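# Swap right fixture's cup; set old one inverted on plate

## Task

Lift the steel cup off the fixture located on the robot's right-hand side and set it upside down (opening facing the plate) so that its entire rim sits on the plate; then take either of the two free steel cups and lower it over that same fixture's plug until it is fully seated; finally open both grippers so nothing is being held.

## Robot and tools

Robot: two arms named left_arm and right_arm, each with a parallel two-finger gripper and a wrist camera. There is also an overhead camera. Cameras: cam_high (504x504), cam_left_wrist (616x616) and cam_right_wrist (616x616, fisheye); results return images in that order.

Frame: one shared scene frame for everything. Origin sits on the table surface midway between the arms; +x points out across the table, +z points up, and left_arm is on the +y side. The arm names do not mean left or right in any image. Arm bases: left_arm at (+0.031, +0.274, 0) m, right_arm at (-0.032, -0.303, 0) m, both nearly aligned with the scene axes. In the gripper's own frame the fingers extend along +z and separate along y. end_effector_position is the spot between the finger pads, roughly 1 cm short of the fingertips. Reported hand positions can be a bit wrong, more so far from the base, and motions usually stop a centimetre or so short, typically low.

Row layout (used by both motion tools): 16 numbers, left_arm first then right_arm, each block being x, y, z, qw, qx, qy, qz, opening. x, y, z are an absolute target position in metres in the scene frame; the quaternion is an absolute target orientation, w first, also in the scene frame. Both blocks are required even when one arm should stay still; for that arm repeat the exact position and quaternion from the last result taken before it was meant to hold, plus its desired opening. Opening runs from -1 (closed) to +1 (fully open, 0.094 m). Optionally 12 more numbers in 0..1 follow: per-joint stiffness multipliers, left_arm's six joints then right_arm's six, in Joint positions order; they persist until changed.

execute_actions(actions): a list of up to 15 actions. Each action is a list of up to 15 rows; each row lasts one 1/30 s step and a short action keeps its final row for the remaining steps. An empty list just reports state and images. A target more than 0.6 m from the gripper's current position along any gripper axis gets the action rejected for both arms; a malformed first action or a first action failing that check against the latest state rejects the whole call. Each control step clips a target to within 70 mm and 16 degrees of the measured pose, so far targets need several actions. To hold orientation, resend your own fixed quaternion, not the slightly drifted reported one.

move(target, speed, blocking): target is one 16-number row as above (absolute poses). Both grippers travel straight lines ending together, 0.5 to 10 s long; speed is the top path speed in m/s, 0.002 to 0.5, default 0.25 (rotation up to twice that in rad/s). Openings are applied at the start. Paths ignore obstacles and the other arm, and grippers can overshoot speed or stray, especially near full reach. Faster contact and targets set deeper past a surface press harder. The result adds a move: line with the ending (done, off_target, moving, held, fault), any limits (paced = pose was clipped; held = a check blocked some steps, after which the arm may jump fast) and each gripper's distance from its target. With blocking=false you get a result after 0.5 s; until a result shows the move finished, other motion calls are refused, so use wait or stop.

wait(seconds): 0 to 10 s, arms keep their last command; returns early if a running move ends. stop(): brakes a running move; needs stopping distance, fingers continue. zoom_image(camera, region): region is [x0, y0, x1, y1] pixels of that camera's latest image, at most 504x504. read_manual(section): only licence text, no motion. finished_scene(scene): pass the current scene number once the goal holds stably; it cannot be undone.

Result lines: per-arm pose, Hand target (where the controller is currently heading), Joint positions (last value = opening in metres), grip_measured (opening on the command scale, each gripper offset by up to about 1 mm). A pose unreachable line means the clearance check altered or blocked that arm's command. FAULT lines mean an arm stopped. MOTOR HOT appears from 85 °C; at 100 °C that arm goes limp and drops until it cools.

Gripping: command an opening below grip_measured to hold; about 0.03 below is firm, smaller margins are gentler. Finger force is roughly 50 to 62 N per pad, with a brief spike on first contact.

Cautions: things held or loose may get a short random tug or push, so grip securely. Nothing may be knocked or placed off the table. Keep the arms from colliding or pushing on each other. Approach contacts slowly, avoid slamming or driving far past a surface, and avoid dropping the cups. Holding loads heats motors, and the simulation keeps running while you compose replies, with the robot keeping its last command. Joint ranges (rad): waist ±2.880, shoulder 0 to 3.142, elbow 0 to 3.019, wrist pitch -1.693 to 1.571, wrist yaw ±1.571, wrist roll ±2.094; elbows stop just before straight.

Each tool is called after "Request:" as name(argument=value, ...), one argument or row to a line, values as JSON.

## Session

Request:
execute_actions(
  actions=[],
)

Scene clock: 0.00 s.
left_arm: end_effector_position=(+0.4595, +0.7395, +0.1266) grip_measured=+1.000 end_effector_quat_wxyz=(-0.002, -0.494, +0.870, -0.009) | right_arm: end_effector_position=(+0.1747, +0.2786, +0.2542) grip_measured=+1.000 end_effector_quat_wxyz=(-0.609, +0.790, -0.068, +0.007)
Joint positions: left_arm=[ 0.812  2.055  1.892 -1.417  0.017 -0.202  0.094] | right_arm=[ 1.319  1.486  0.951  0.259 -0.319 -1.585  0.094]
Joint velocities: left_arm=[-0.005 -0.005 -0.012 -0.007 -0.081 -0.022  0.   ] | right_arm=[-0.015 -0.015  0.012  0.002 -0.051  0.022  0.   ]
Hand target (left_arm): +0.465, +0.746, +0.142; +0.016, -0.494, +0.870, -0.004
Hand target (right_arm): +0.178, +0.285, +0.266; -0.618, +0.783, -0.065, +0.011
Joint stiffness scale: left_arm=[1. 1. 1. 1. 1. 1.] | right_arm=[1. 1. 1. 1. 1. 1.]

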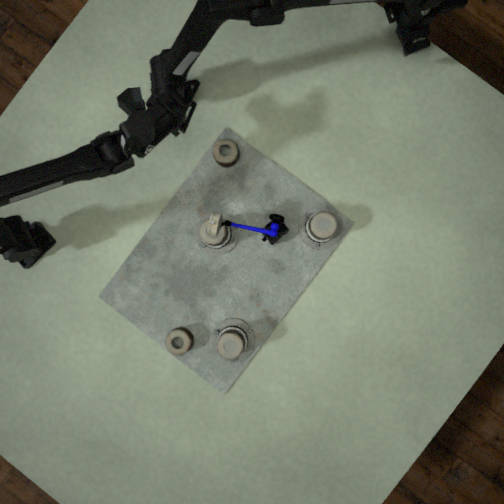

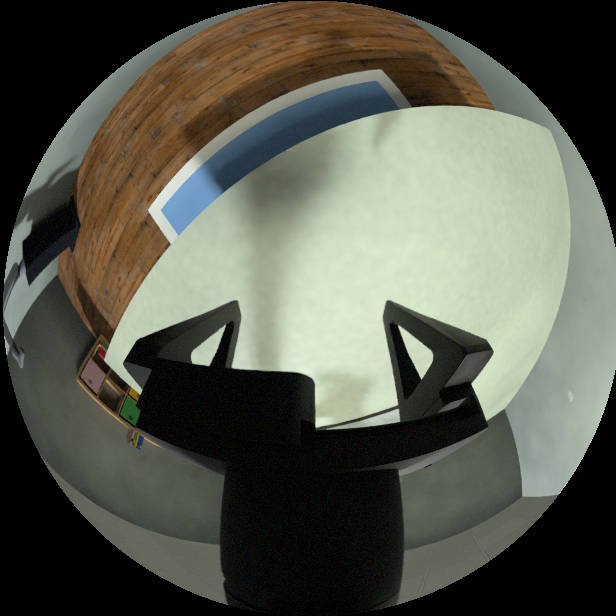

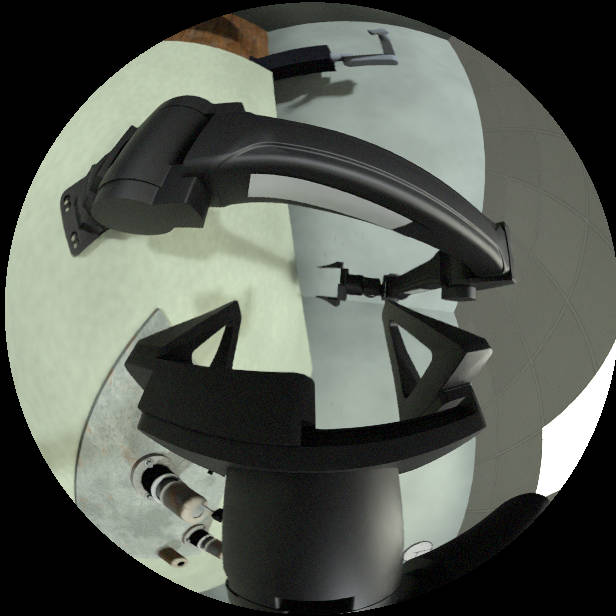

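Request:
zoom_image(
  camera="cam_high",
  region=[90, 110, 370, 400],
)

Request:
zoom_image(
  camera="cam_right_wrist",
  region=[60, 400, 260, 600],
)

Region (90, 110, 370, 400) of cam_high's 504x504 image, scaled by 1.738, with more detail than that image has; it fills the left 487 columns of this view, and the rest is white.

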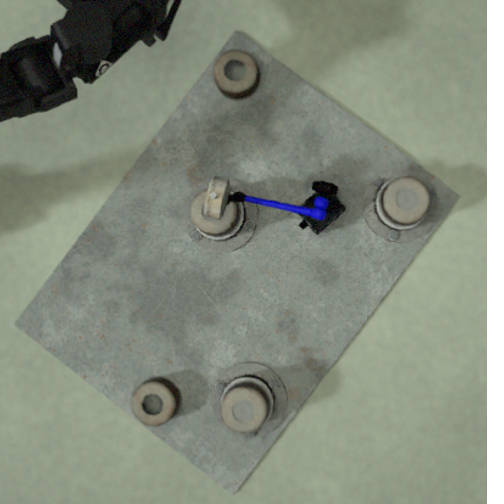

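Region (60, 400, 260, 600) of cam_right_wrist's 616x616 image, scaled by 2.520, with more detail than that image has.

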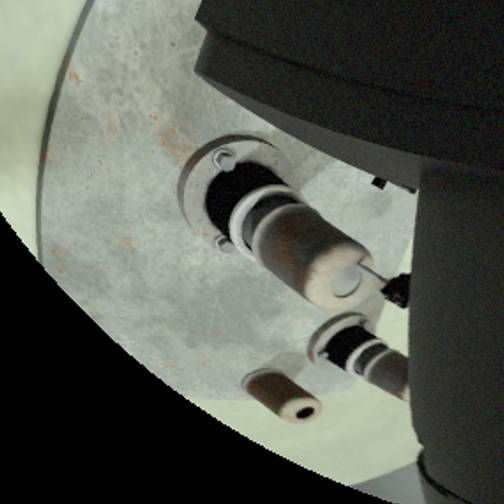

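Request:
move(
  target=[0.4595,0.7395,0.1266,-0.002,-0.494,0.870,-0.009,1,0.15,-0.02,0.36,0,-0.38,0.92,0,1],
  speed=0.4,
)

Request:
move(
  target=[0.4595,0.7395,0.1266,-0.002,-0.494,0.870,-0.009,1,0.43,-0.18,0.33,0,0,1,0,1],
  speed=0.4,
)

Scene clock: 5.23 s.
left_arm: end_effector_position=(+0.4595, +0.7395, +0.1266) grip_measured=+1.000 end_effector_quat_wxyz=(-0.002, -0.494, +0.870, -0.009) | right_arm: end_effector_position=(+0.1474, -0.0202, +0.3428) grip_measured=+1.000 end_effector_quat_wxyz=(+0.047, -0.388, +0.920, +0.020)
Joint positions: left_arm=[ 0.812  2.055  1.892 -1.417  0.017 -0.202  0.094] | right_arm=[ 1.194  1.171  1.386 -1.687  0.021  0.219  0.094]
Joint velocities: left_arm=[-0.005 -0.015 -0.002 -0.002 -0.007 -0.037  0.   ] | right_arm=[-0.024 -0.015  0.017 -0.017  0.007  0.007  0.   ]
Hand target (left_arm): +0.459, +0.740, +0.127; -0.002, -0.494, +0.870, -0.009
Hand target (right_arm): +0.146, -0.024, +0.360; +0.058, -0.380, +0.923, +0.030
Off the commanded pose (left_arm): 0.000 m, 0 deg.
Off the commanded pose (right_arm): 0.017 m, 6 deg.
Joint stiffness scale: left_arm=[1. 1. 1. 1. 1. 1.] | right_arm=[1. 1. 1. 1. 1. 1.]
joint sent to its limit (right arm) — the command would take joint 4 (wrist pitch) past its lower limit, so that joint was sent only as far as its limit.
move: off_target (right_arm)

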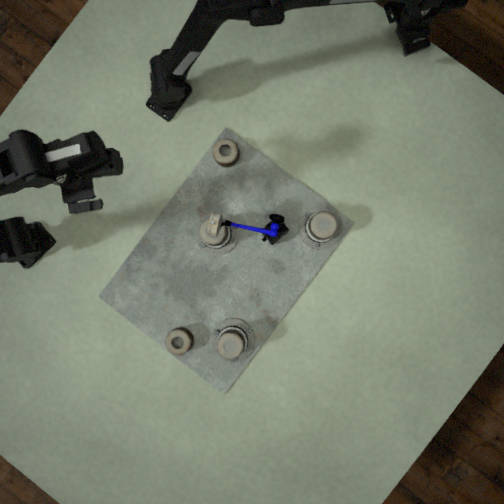

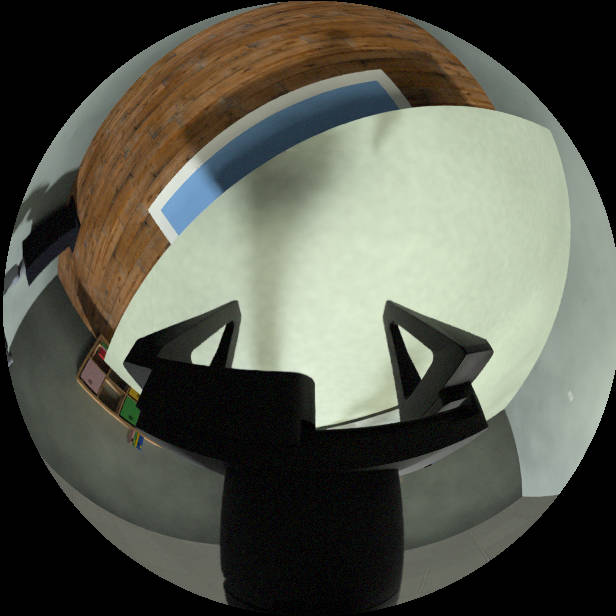

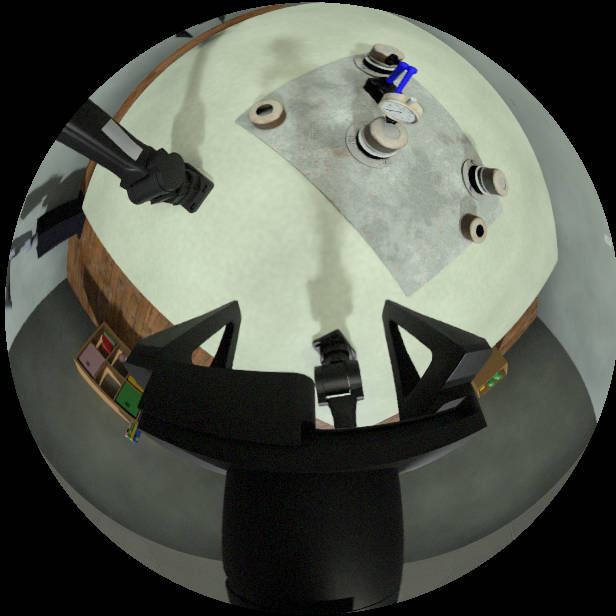

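Scene clock: 6.70 s.
left_arm: end_effector_position=(+0.4595, +0.7395, +0.1266) grip_measured=+1.000 end_effector_quat_wxyz=(-0.002, -0.494, +0.870, -0.009) | right_arm: end_effector_position=(+0.4196, -0.1872, +0.3160) grip_measured=+1.000 end_effector_quat_wxyz=(+0.009, -0.003, +1.000, +0.001)
Joint positions: left_arm=[ 0.812  2.055  1.892 -1.417  0.017 -0.202  0.094] | right_arm=[ 0.429  1.554  1.689 -1.688  0.003  0.246  0.094]
Joint velocities: left_arm=[-0.005  0.005  0.007 -0.002 -0.125 -0.037  0.   ] | right_arm=[-0.015 -0.015 -0.007 -0.002 -0.037  0.007  0.   ]
Hand target (left_arm): +0.459, +0.740, +0.127; -0.002, -0.494, +0.870, -0.009
Hand target (right_arm): +0.428, -0.182, +0.329; +0.019, -0.000, +1.000, +0.003
Off the commanded pose (left_arm): 0.000 m, 0 deg.
Off the commanded pose (right_arm): 0.019 m, 1 deg.
Joint stiffness scale: left_arm=[1. 1. 1. 1. 1. 1.] | right_arm=[1. 1. 1. 1. 1. 1.]
joint sent to its limit (right arm) — the command would take joint 4 (wrist pitch) past its lower limit, so that joint was sent only as far as its limit.
move: off_target (right_arm)

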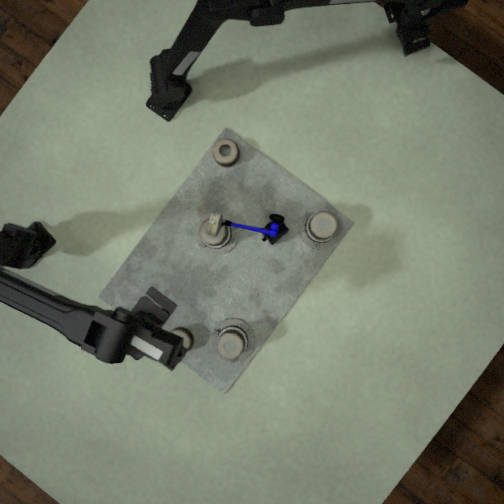

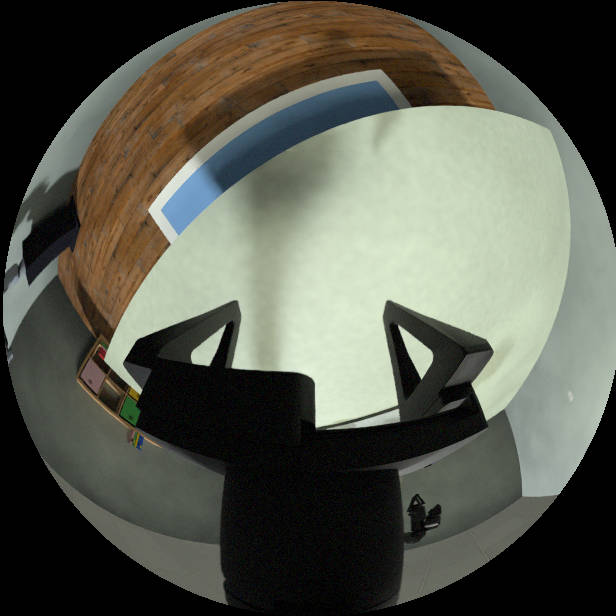

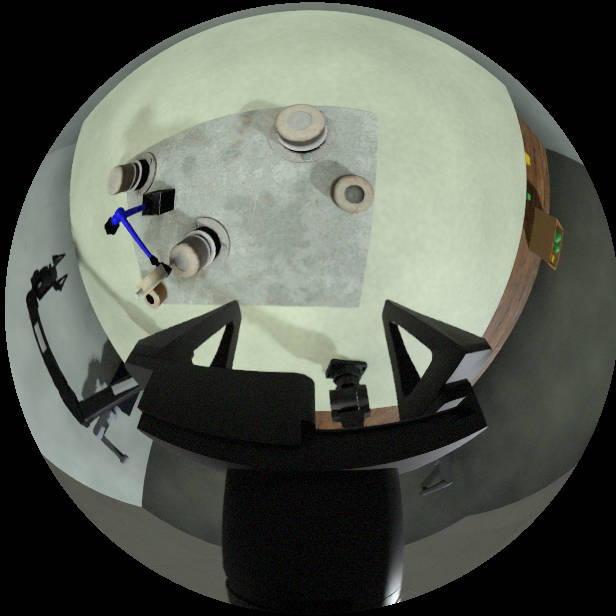

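Request:
zoom_image(
  camera="cam_right_wrist",
  region=[240, 80, 400, 240],
)

Region (240, 80, 400, 240) of cam_right_wrist's 616x616 image, scaled by 3.150, with more detail than that image has.

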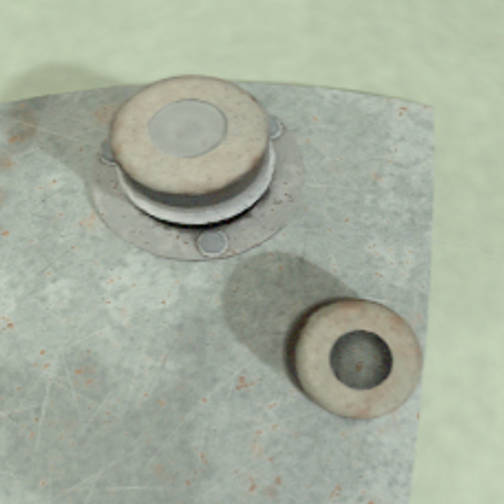

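Request:
move(
  target=[0.4595,0.7395,0.1266,-0.002,-0.494,0.870,-0.009,1,0.61,-0.172,0.23,0,0,1,0,1],
  speed=0.3,
)

Request:
zoom_image(
  camera="cam_right_wrist",
  region=[210, 160, 430, 380],
)

Scene clock: 9.23 s.
left_arm: end_effector_position=(+0.4595, +0.7395, +0.1266) grip_measured=+1.000 end_effector_quat_wxyz=(-0.002, -0.494, +0.870, -0.009) | right_arm: end_effector_position=(+0.6007, -0.1716, +0.2216) grip_measured=+1.000 end_effector_quat_wxyz=(-0.004, +0.002, +1.000, -0.002)
Joint positions: left_arm=[ 0.812  2.055  1.892 -1.417  0.017 -0.202  0.094] | right_arm=[ 0.382  2.089  2.198 -1.688  0.003  0.209  0.094]
Joint velocities: left_arm=[-0.005 -0.005 -0.012 -0.027  0.022  0.037  0.   ] | right_arm=[-0.015  0.005 -0.007 -0.007 -0.007 -0.051  0.   ]
Hand target (left_arm): +0.459, +0.740, +0.127; -0.002, -0.494, +0.870, -0.009
Hand target (right_arm): +0.609, -0.173, +0.229; +0.004, +0.000, +1.000, +0.001
Off the commanded pose (left_arm): 0.000 m, 0 deg.
Off the commanded pose (right_arm): 0.013 m, 1 deg.
Joint stiffness scale: left_arm=[1. 1. 1. 1. 1. 1.] | right_arm=[1. 1. 1. 1. 1. 1.]
joint sent to its limit (right arm) — the command would take joint 4 (wrist pitch) past its lower limit, so that joint was sent only as far as its limit.
move: off_target (right_arm)

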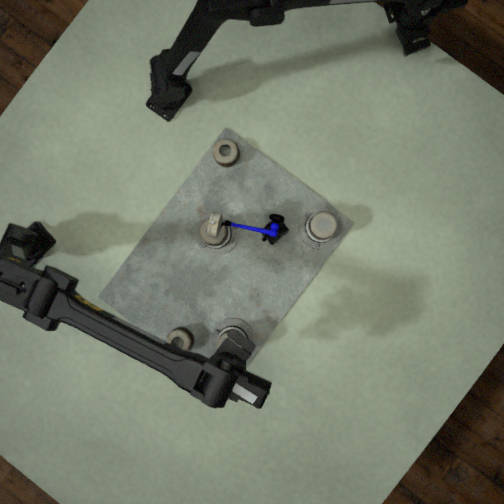

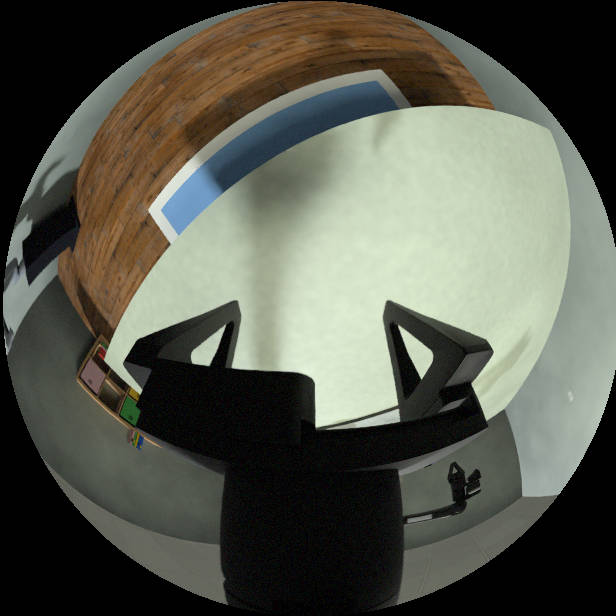

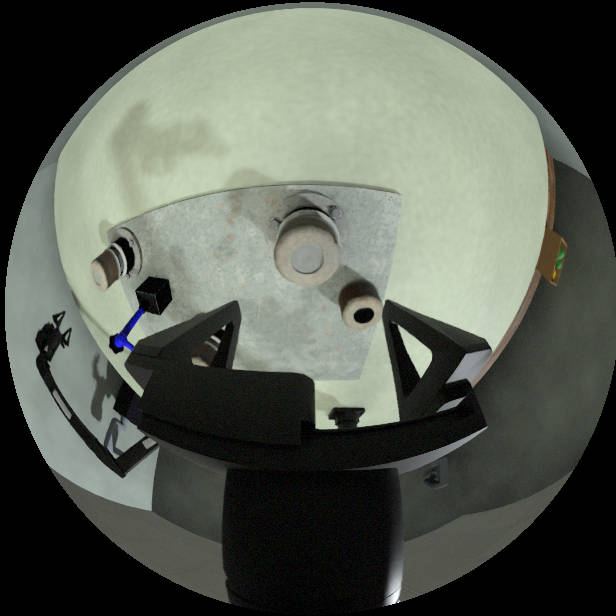

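Region (210, 160, 430, 380) of cam_right_wrist's 616x616 image, scaled by 2.291, with more detail than that image has.

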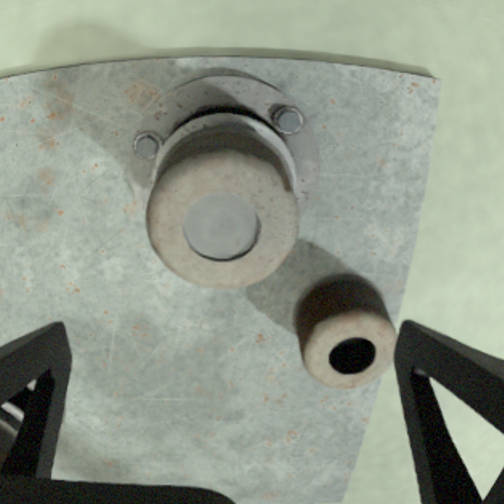

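Request:
move(
  target=[0.4595,0.7395,0.1266,-0.002,-0.494,0.870,-0.009,1,0.612,-0.167,0.16,0,0,1,0,1],
  speed=0.2,
)

Request:
zoom_image(
  camera="cam_right_wrist",
  region=[200, 180, 430, 410],
)

Scene clock: 10.87 s.
left_arm: end_effector_position=(+0.4595, +0.7395, +0.1266) grip_measured=+1.000 end_effector_quat_wxyz=(-0.002, -0.494, +0.870, -0.009) | right_arm: end_effector_position=(+0.6075, -0.1701, +0.1784) grip_measured=+1.000 end_effector_quat_wxyz=(+0.006, +0.001, +1.000, -0.000)
Joint positions: left_arm=[ 0.812  2.055  1.892 -1.417  0.017 -0.202  0.094] | right_arm=[ 0.382  2.089  2.085 -1.555  0.003  0.208  0.094]
Joint velocities: left_arm=[-0.005 -0.005 -0.002 -0.002 -0.007  0.007  0.   ] | right_arm=[-0.015 -0.005  0.002  0.007  0.037 -0.037  0.   ]
Hand target (left_arm): +0.459, +0.740, +0.127; -0.002, -0.494, +0.870, -0.009
Hand target (right_arm): +0.612, -0.167, +0.160; -0.000, -0.000, +1.000, +0.000
Off the commanded pose (left_arm): 0.000 m, 0 deg.
Off the commanded pose (right_arm): 0.019 m, 1 deg.
Joint stiffness scale: left_arm=[1. 1. 1. 1. 1. 1.] | right_arm=[1. 1. 1. 1. 1. 1.]
move: off_target (right_arm)

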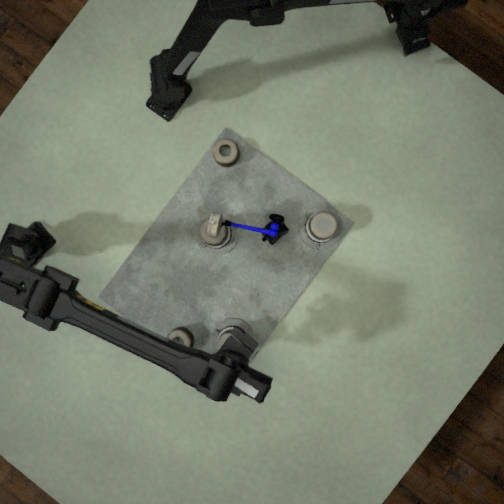

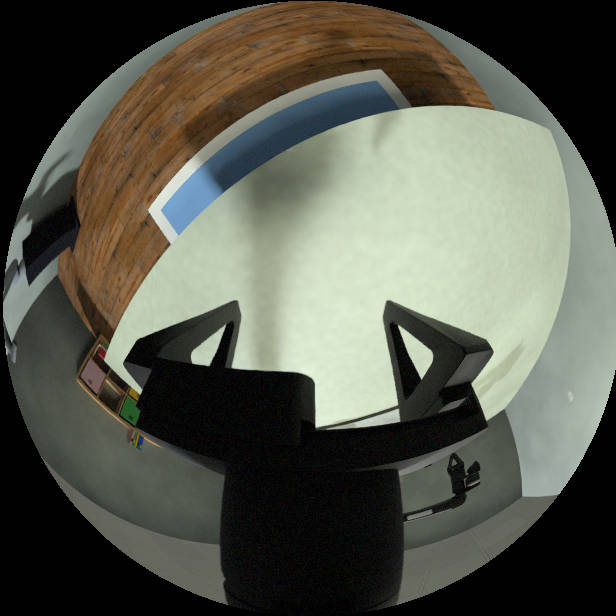

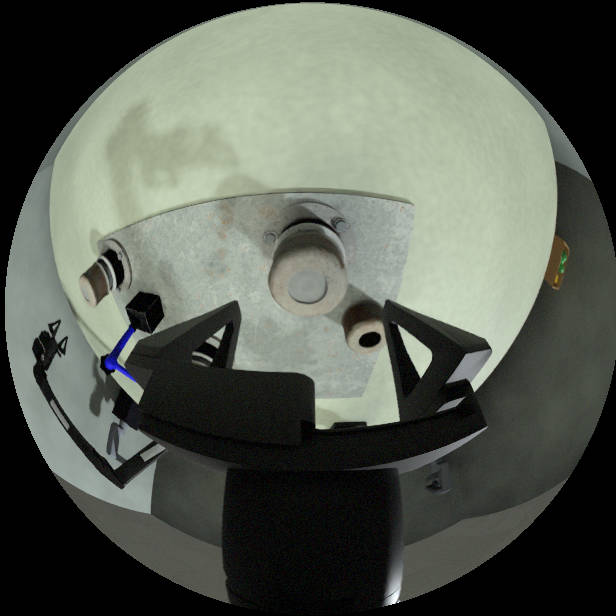

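Region (200, 180, 430, 410) of cam_right_wrist's 616x616 image, scaled by 2.191, with more detail than that image has.

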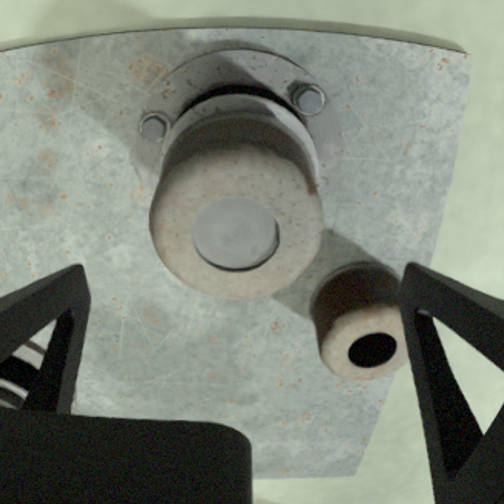

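Request:
move(
  target=[0.4595,0.7395,0.1266,-0.002,-0.494,0.870,-0.009,1,0.607,-0.161,0.10,0,0,1,0,1],
  speed=0.1,
)

Scene clock: 12.23 s.
left_arm: end_effector_position=(+0.4595, +0.7395, +0.1266) grip_measured=+1.000 end_effector_quat_wxyz=(-0.002, -0.494, +0.870, -0.009) | right_arm: end_effector_position=(+0.6054, -0.1668, +0.1248) grip_measured=+1.000 end_effector_quat_wxyz=(+0.011, -0.001, +1.000, +0.001)
Joint positions: left_arm=[ 0.812  2.055  1.892 -1.417  0.017 -0.202  0.094] | right_arm=[ 0.388  2.089  1.944 -1.404  0.003  0.21   0.094]
Joint velocities: left_arm=[-0.005 -0.005  0.012  0.007 -0.037  0.066  0.   ] | right_arm=[-0.005  0.005 -0.007 -0.012  0.066 -0.022  0.   ]
Hand target (left_arm): +0.459, +0.740, +0.127; -0.002, -0.494, +0.870, -0.009
Hand target (right_arm): +0.607, -0.161, +0.100; +0.000, -0.000, +1.000, -0.000
Off the commanded pose (left_arm): 0.000 m, 0 deg.
Off the commanded pose (right_arm): 0.025 m, 1 deg.
Joint stiffness scale: left_arm=[1. 1. 1. 1. 1. 1.] | right_arm=[1. 1. 1. 1. 1. 1.]
move: off_target (right_arm)

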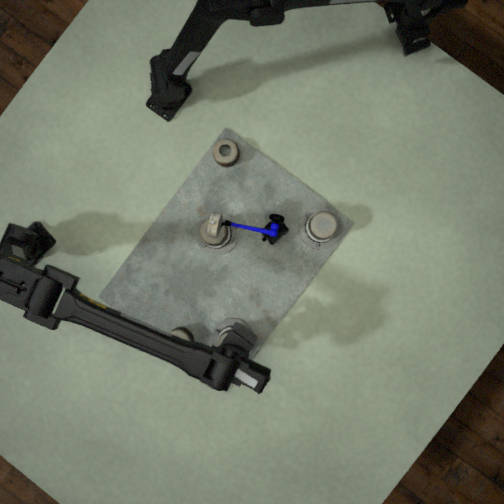

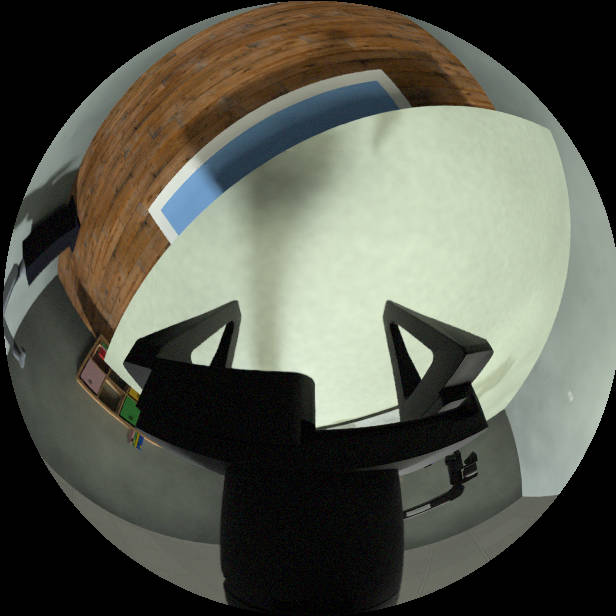

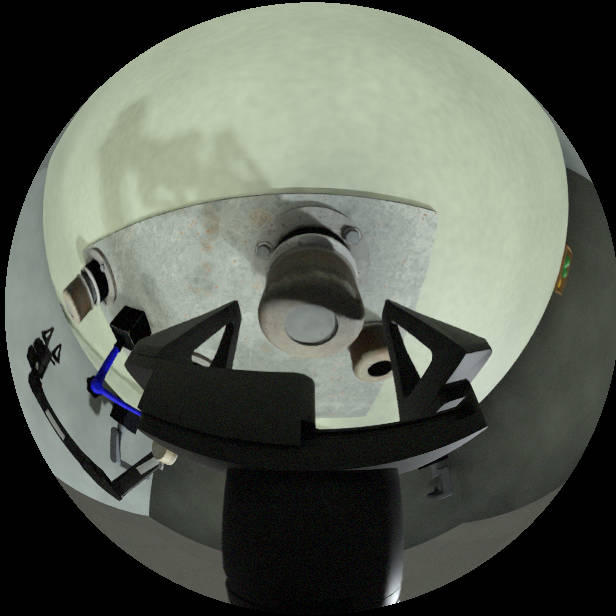

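Request:
move(
  target=[0.4595,0.7395,0.1266,-0.002,-0.494,0.870,-0.009,1,0.607,-0.161,0.078,-0.01,0,1,0,1],
  speed=0.08,
)

Scene clock: 13.70 s.
left_arm: end_effector_position=(+0.4595, +0.7395, +0.1266) grip_measured=+1.000 end_effector_quat_wxyz=(-0.002, -0.494, +0.870, -0.009) | right_arm: end_effector_position=(+0.6059, -0.1661, +0.1050) grip_measured=+1.000 end_effector_quat_wxyz=(+0.003, -0.001, +1.000, +0.001)
Joint positions: left_arm=[ 0.812  2.055  1.892 -1.417  0.017 -0.202  0.094] | right_arm=[ 0.388  2.112  1.93  -1.382 -0.001  0.21   0.094]
Joint velocities: left_arm=[-0.015 -0.005 -0.012 -0.012 -0.007 -0.037  0.   ] | right_arm=[-0.005 -0.005 -0.012  0.007 -0.007 -0.037  0.   ]
Hand target (left_arm): +0.459, +0.740, +0.127; -0.002, -0.494, +0.870, -0.009
Hand target (right_arm): +0.606, -0.161, +0.078; -0.010, -0.000, +1.000, -0.000
Off the commanded pose (left_arm): 0.000 m, 0 deg.
Off the commanded pose (right_arm): 0.027 m, 1 deg.
Joint stiffness scale: left_arm=[1. 1. 1. 1. 1. 1.] | right_arm=[1. 1. 1. 1. 1. 1.]
move: off_target (right_arm)

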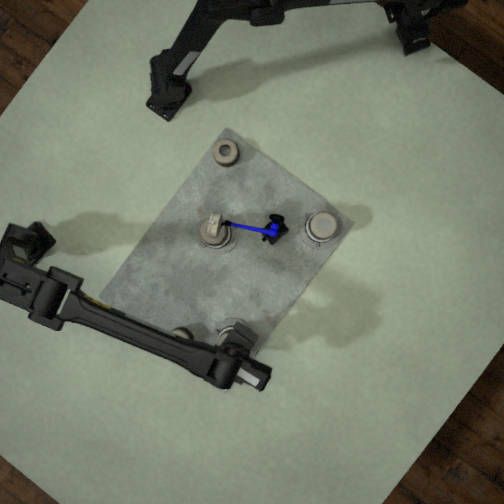

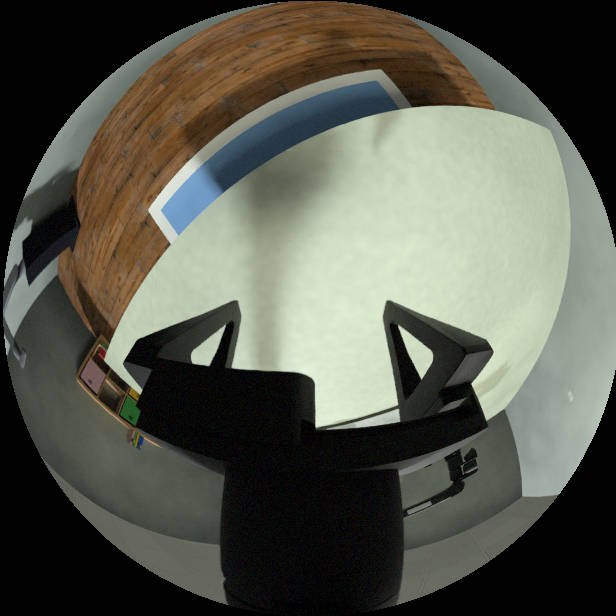

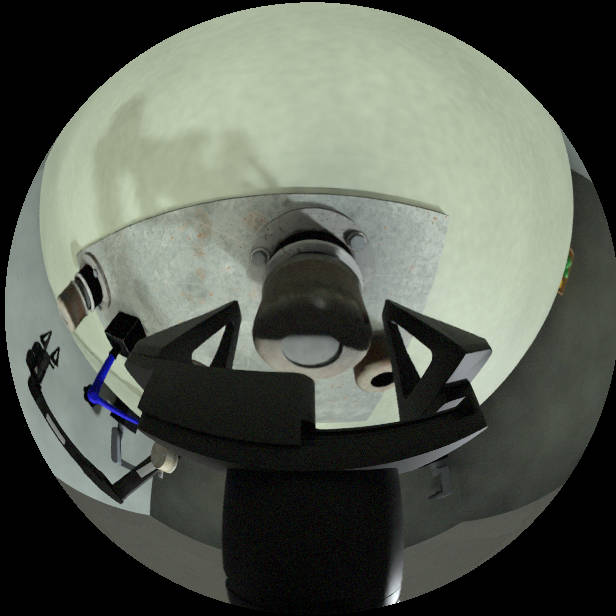

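Request:
move(
  target=[0.4595,0.7395,0.1266,-0.002,-0.494,0.870,-0.009,1,0.606,-0.166,0.105,0,0,1,0,0.3],
)

Scene clock: 14.57 s.
left_arm: end_effector_position=(+0.4595, +0.7395, +0.1266) grip_measured=+1.000 end_effector_quat_wxyz=(-0.002, -0.494, +0.870, -0.009) | right_arm: end_effector_position=(+0.6059, -0.1661, +0.1050) grip_measured=+0.472 end_effector_quat_wxyz=(+0.003, -0.001, +1.000, +0.001)
Joint positions: left_arm=[ 0.812  2.055  1.892 -1.417  0.017 -0.202  0.094] | right_arm=[ 0.388  2.112  1.93  -1.382 -0.     0.21   0.069]
Joint velocities: left_arm=[ 0.005 -0.005  0.002  0.002  0.022  0.037  0.   ] | right_arm=[-0.015 -0.005 -0.007 -0.007 -0.007 -0.007 -0.   ]
Hand target (left_arm): +0.459, +0.740, +0.127; -0.002, -0.494, +0.870, -0.009
Hand target (right_arm): +0.606, -0.166, +0.105; +0.000, -0.000, +1.000, -0.000
Off the commanded pose (left_arm): 0.000 m, 0 deg.
Off the commanded pose (right_arm): 0.000 m, 0 deg.
Joint stiffness scale: left_arm=[1. 1. 1. 1. 1. 1.] | right_arm=[1. 1. 1. 1. 1. 1.]
move: done

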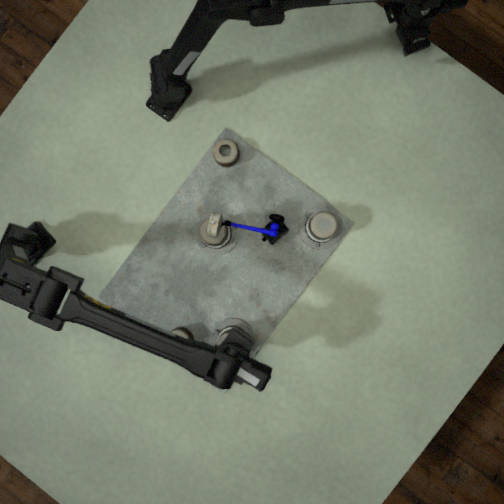

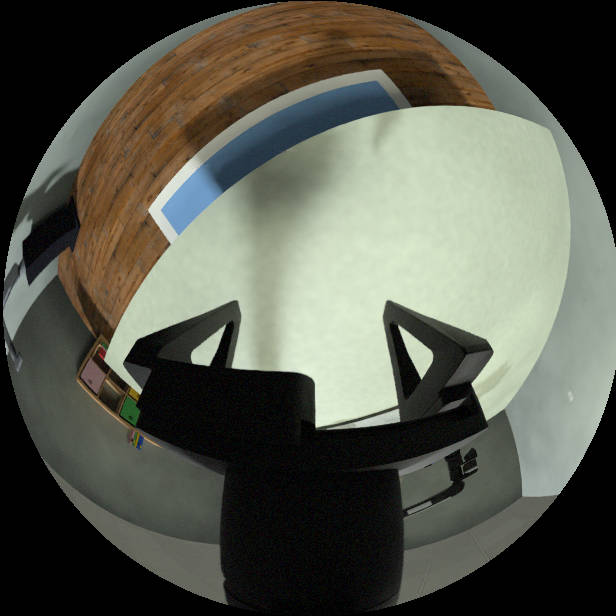

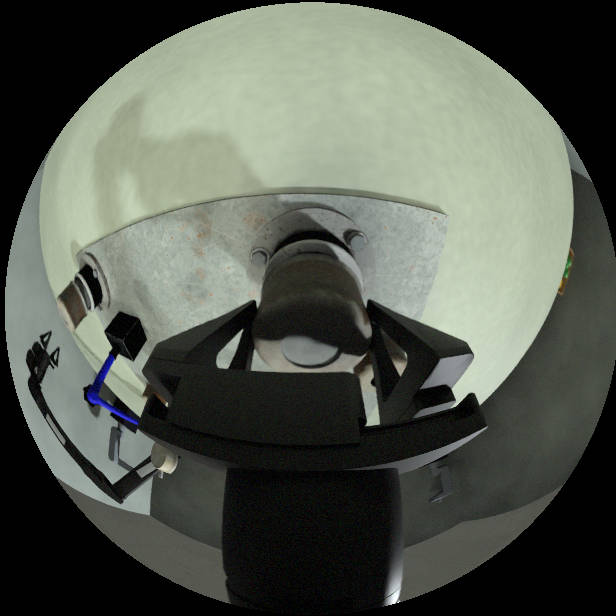

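Request:
move(
  target=[0.4595,0.7395,0.1266,-0.002,-0.494,0.870,-0.009,1,0.606,-0.166,0.205,0,0,1,0,0.42],
  speed=0.07,
)

Scene clock: 16.57 s.
left_arm: end_effector_position=(+0.4595, +0.7395, +0.1266) grip_measured=+1.000 end_effector_quat_wxyz=(-0.002, -0.494, +0.870, -0.009) | right_arm: end_effector_position=(+0.5934, -0.1688, +0.1644) grip_measured=+0.472 end_effector_quat_wxyz=(-0.035, -0.001, +0.999, -0.007)
Joint positions: left_arm=[ 0.812  2.055  1.892 -1.417  0.017 -0.202  0.094] | right_arm=[ 0.388  2.112  2.085 -1.615 -0.     0.21   0.069]
Joint velocities: left_arm=[-0.005 -0.005  0.002 -0.007 -0.007 -0.066  0.   ] | right_arm=[-0.015 -0.005  0.002  0.007  0.007  0.022 -0.001]
Hand target (left_arm): +0.459, +0.740, +0.127; -0.002, -0.494, +0.870, -0.009
Hand target (right_arm): +0.603, -0.167, +0.205; +0.001, -0.000, +1.000, +0.000
Off the commanded pose (left_arm): 0.000 m, 0 deg.
Off the commanded pose (right_arm): 0.043 m, 4 deg.
Joint stiffness scale: left_arm=[1. 1. 1. 1. 1. 1.] | right_arm=[1. 1. 1. 1. 1. 1.]
move: off_target (right_arm)

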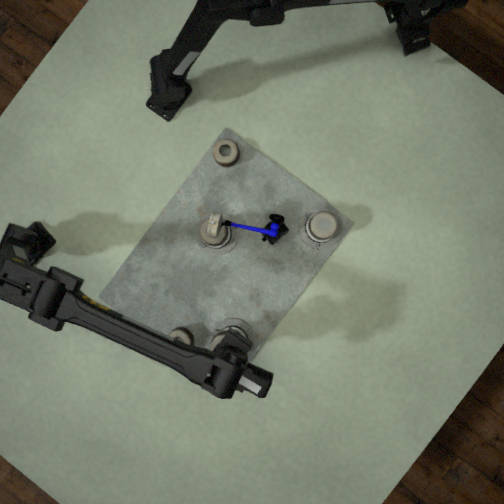

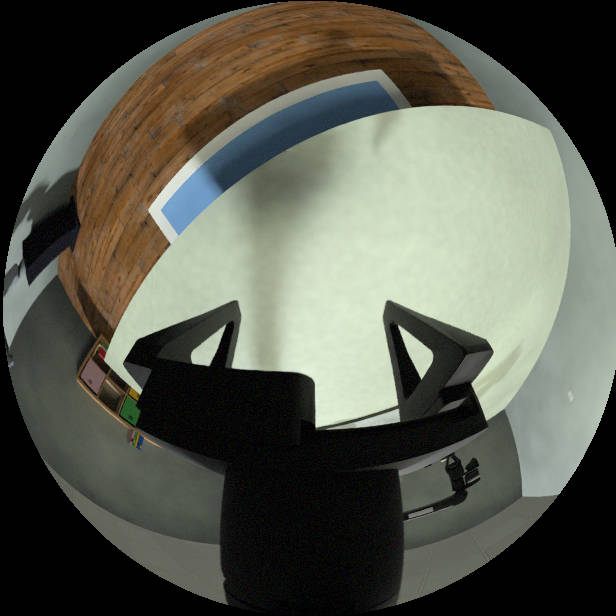

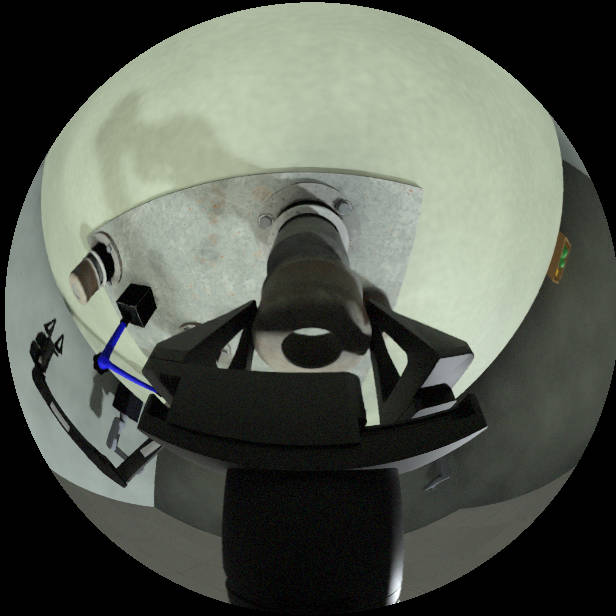

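Request:
move(
  target=[0.4595,0.7395,0.1266,-0.002,-0.494,0.870,-0.009,1,0.50,-0.166,0.22,0,0,1,0,0.42],
  speed=0.15,
)

Request:
move(
  target=[0.4595,0.7395,0.1266,-0.002,-0.494,0.870,-0.009,1,0.37,-0.16,0.08,0,0,1,0,0.42],
  speed=0.2,
)

Scene clock: 18.50 s.
left_arm: end_effector_position=(+0.4595, +0.7395, +0.1266) grip_measured=+1.000 end_effector_quat_wxyz=(-0.002, -0.494, +0.870, -0.009) | right_arm: end_effector_position=(+0.4977, -0.1684, +0.2097) grip_measured=+0.472 end_effector_quat_wxyz=(-0.019, -0.002, +1.000, -0.003)
Joint positions: left_arm=[ 0.812  2.055  1.892 -1.417  0.017 -0.202  0.094] | right_arm=[ 0.425  1.802  1.728 -1.535 -0.003  0.244  0.069]
Joint velocities: left_arm=[-0.015 -0.024 -0.007  0.002  0.037 -0.066  0.   ] | right_arm=[-0.015 -0.005 -0.007  0.012  0.095  0.037 -0.   ]
Hand target (left_arm): +0.459, +0.740, +0.127; -0.002, -0.494, +0.870, -0.009
Hand target (right_arm): +0.500, -0.165, +0.220; -0.000, +0.000, +1.000, +0.001
Off the commanded pose (left_arm): 0.000 m, 0 deg.
Off the commanded pose (right_arm): 0.011 m, 2 deg.
Joint stiffness scale: left_arm=[1. 1. 1. 1. 1. 1.] | right_arm=[1. 1. 1. 1. 1. 1.]
move: off_target (right_arm)

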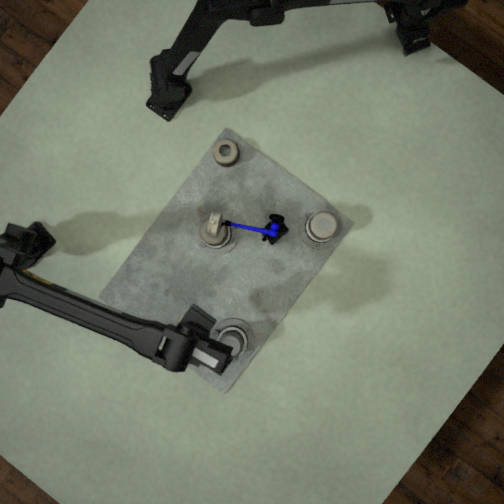

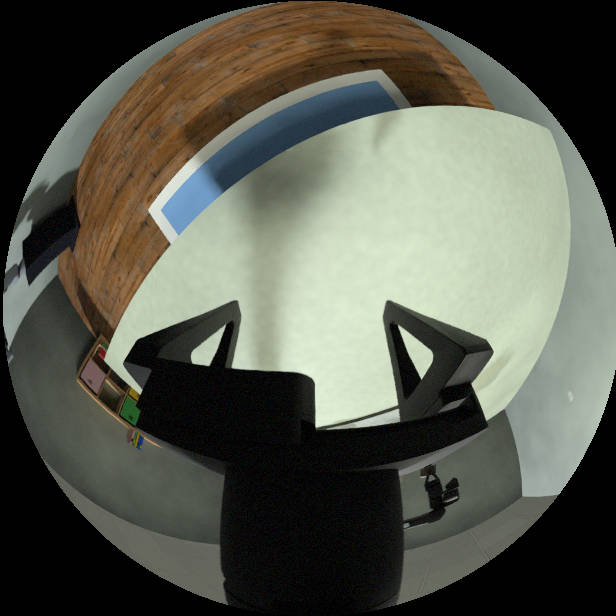

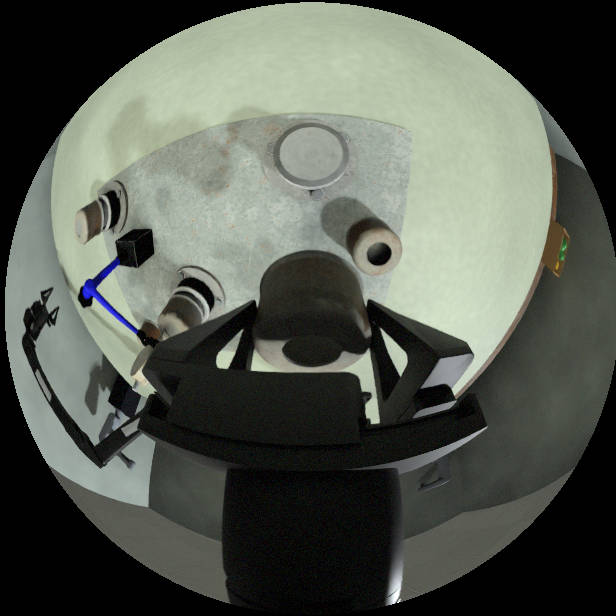

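Scene clock: 19.93 s.
left_arm: end_effector_position=(+0.4595, +0.7395, +0.1266) grip_measured=+1.000 end_effector_quat_wxyz=(-0.002, -0.494, +0.870, -0.009) | right_arm: end_effector_position=(+0.3624, -0.1634, +0.0624) grip_measured=+0.472 end_effector_quat_wxyz=(-0.029, -0.002, +1.000, -0.009)
Joint positions: left_arm=[ 0.812  2.055  1.892 -1.417  0.017 -0.202  0.094] | right_arm=[ 0.516  1.615  1.07  -1.086 -0.003  0.334  0.069]
Joint velocities: left_arm=[-0.005  0.005  0.002 -0.012 -0.022  0.007  0.   ] | right_arm=[-0.005 -0.015 -0.007 -0.002  0.022 -0.037 -0.   ]
Hand target (left_arm): +0.459, +0.740, +0.127; -0.002, -0.494, +0.870, -0.009
Hand target (right_arm): +0.372, -0.159, +0.080; +0.000, +0.000, +1.000, +0.001
Off the commanded pose (left_arm): 0.000 m, 0 deg.
Off the commanded pose (right_arm): 0.019 m, 3 deg.
Joint stiffness scale: left_arm=[1. 1. 1. 1. 1. 1.] | right_arm=[1. 1. 1. 1. 1. 1.]
move: off_target (right_arm)

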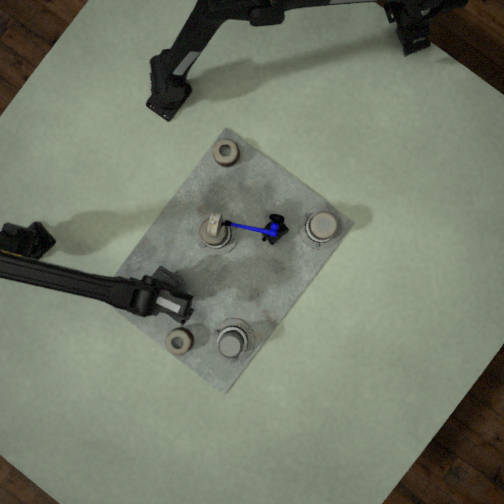

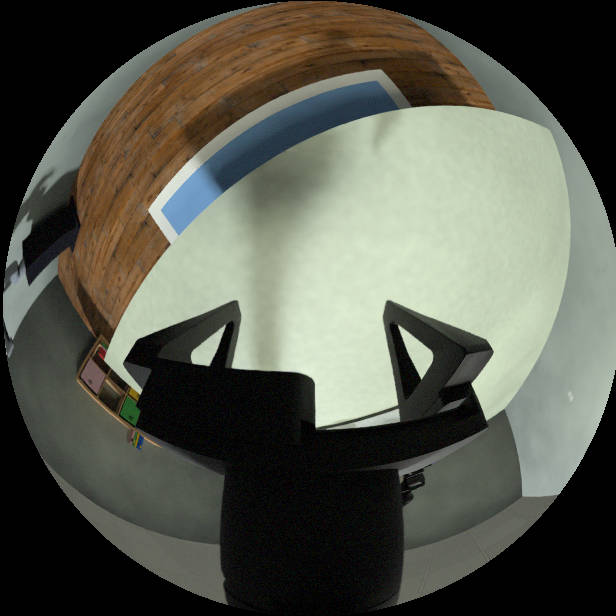

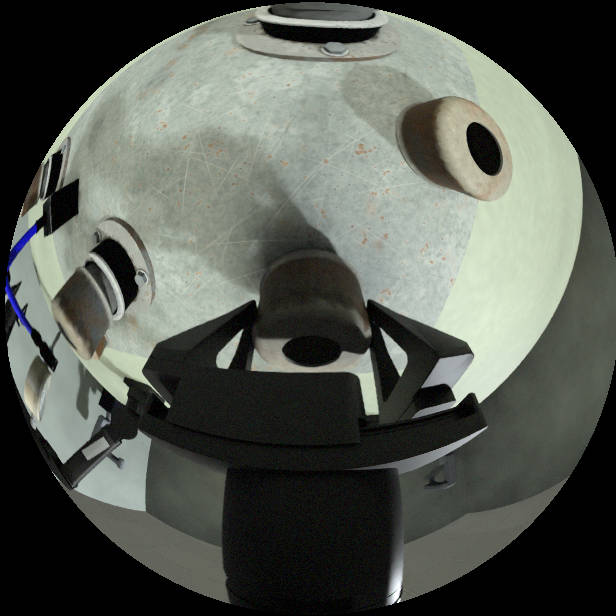

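Request:
move(
  target=[0.4595,0.7395,0.1266,-0.002,-0.494,0.870,-0.009,1,0.368,-0.161,0.03,0.01,0,1,0.003,0.42],
  speed=0.04,
)

Scene clock: 21.57 s.
left_arm: end_effector_position=(+0.4595, +0.7395, +0.1266) grip_measured=+1.000 end_effector_quat_wxyz=(-0.002, -0.494, +0.870, -0.009) | right_arm: end_effector_position=(+0.3655, -0.1637, +0.0462) grip_measured=+0.472 end_effector_quat_wxyz=(+0.004, -0.002, +1.000, -0.001)
Joint positions: left_arm=[ 0.812  2.055  1.892 -1.417  0.017 -0.202  0.094] | right_arm=[ 0.516  1.607  1.011 -0.968  0.004  0.335  0.069]
Joint velocities: left_arm=[ 0.005 -0.005 -0.012 -0.002  0.022 -0.11   0.   ] | right_arm=[-0.005  0.005  0.007 -0.002  0.022  0.037 -0.002]
Hand target (left_arm): +0.459, +0.740, +0.127; -0.002, -0.494, +0.870, -0.009
Hand target (right_arm): +0.368, -0.161, +0.030; +0.009, +0.000, +1.000, +0.003
Off the commanded pose (left_arm): 0.000 m, 0 deg.
Off the commanded pose (right_arm): 0.017 m, 1 deg.
Joint stiffness scale: left_arm=[1. 1. 1. 1. 1. 1.] | right_arm=[1. 1. 1. 1. 1. 1.]
move: off_target (right_arm)

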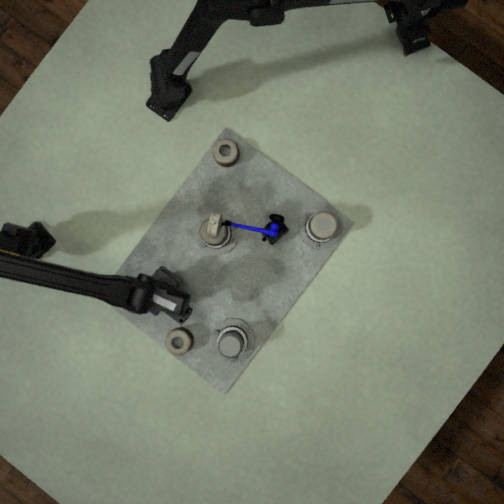

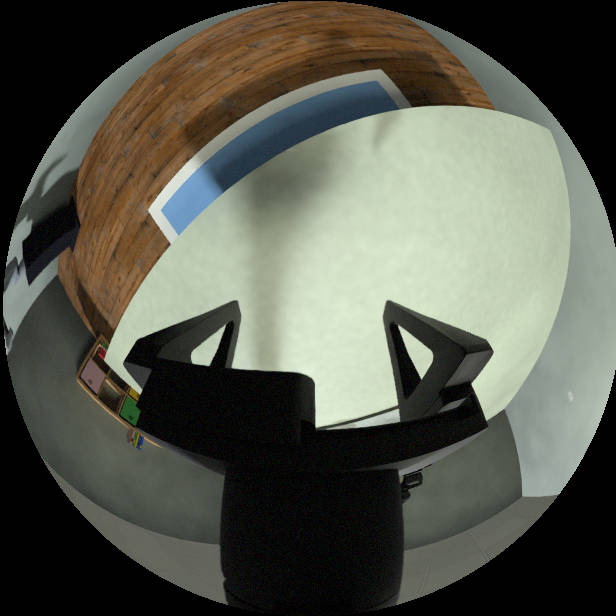

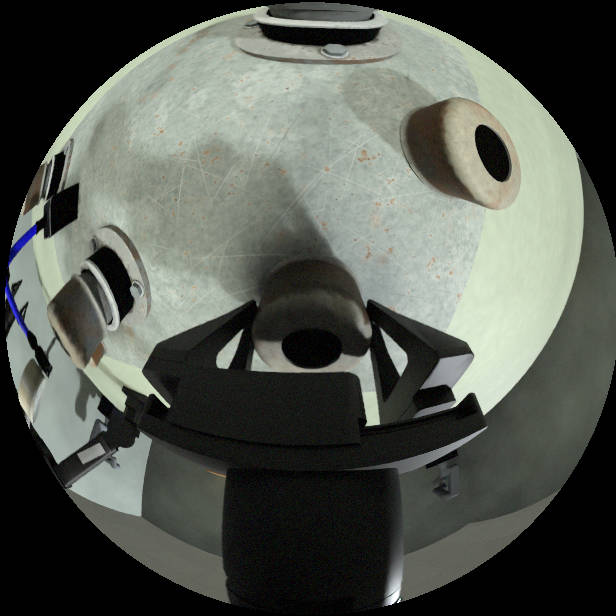

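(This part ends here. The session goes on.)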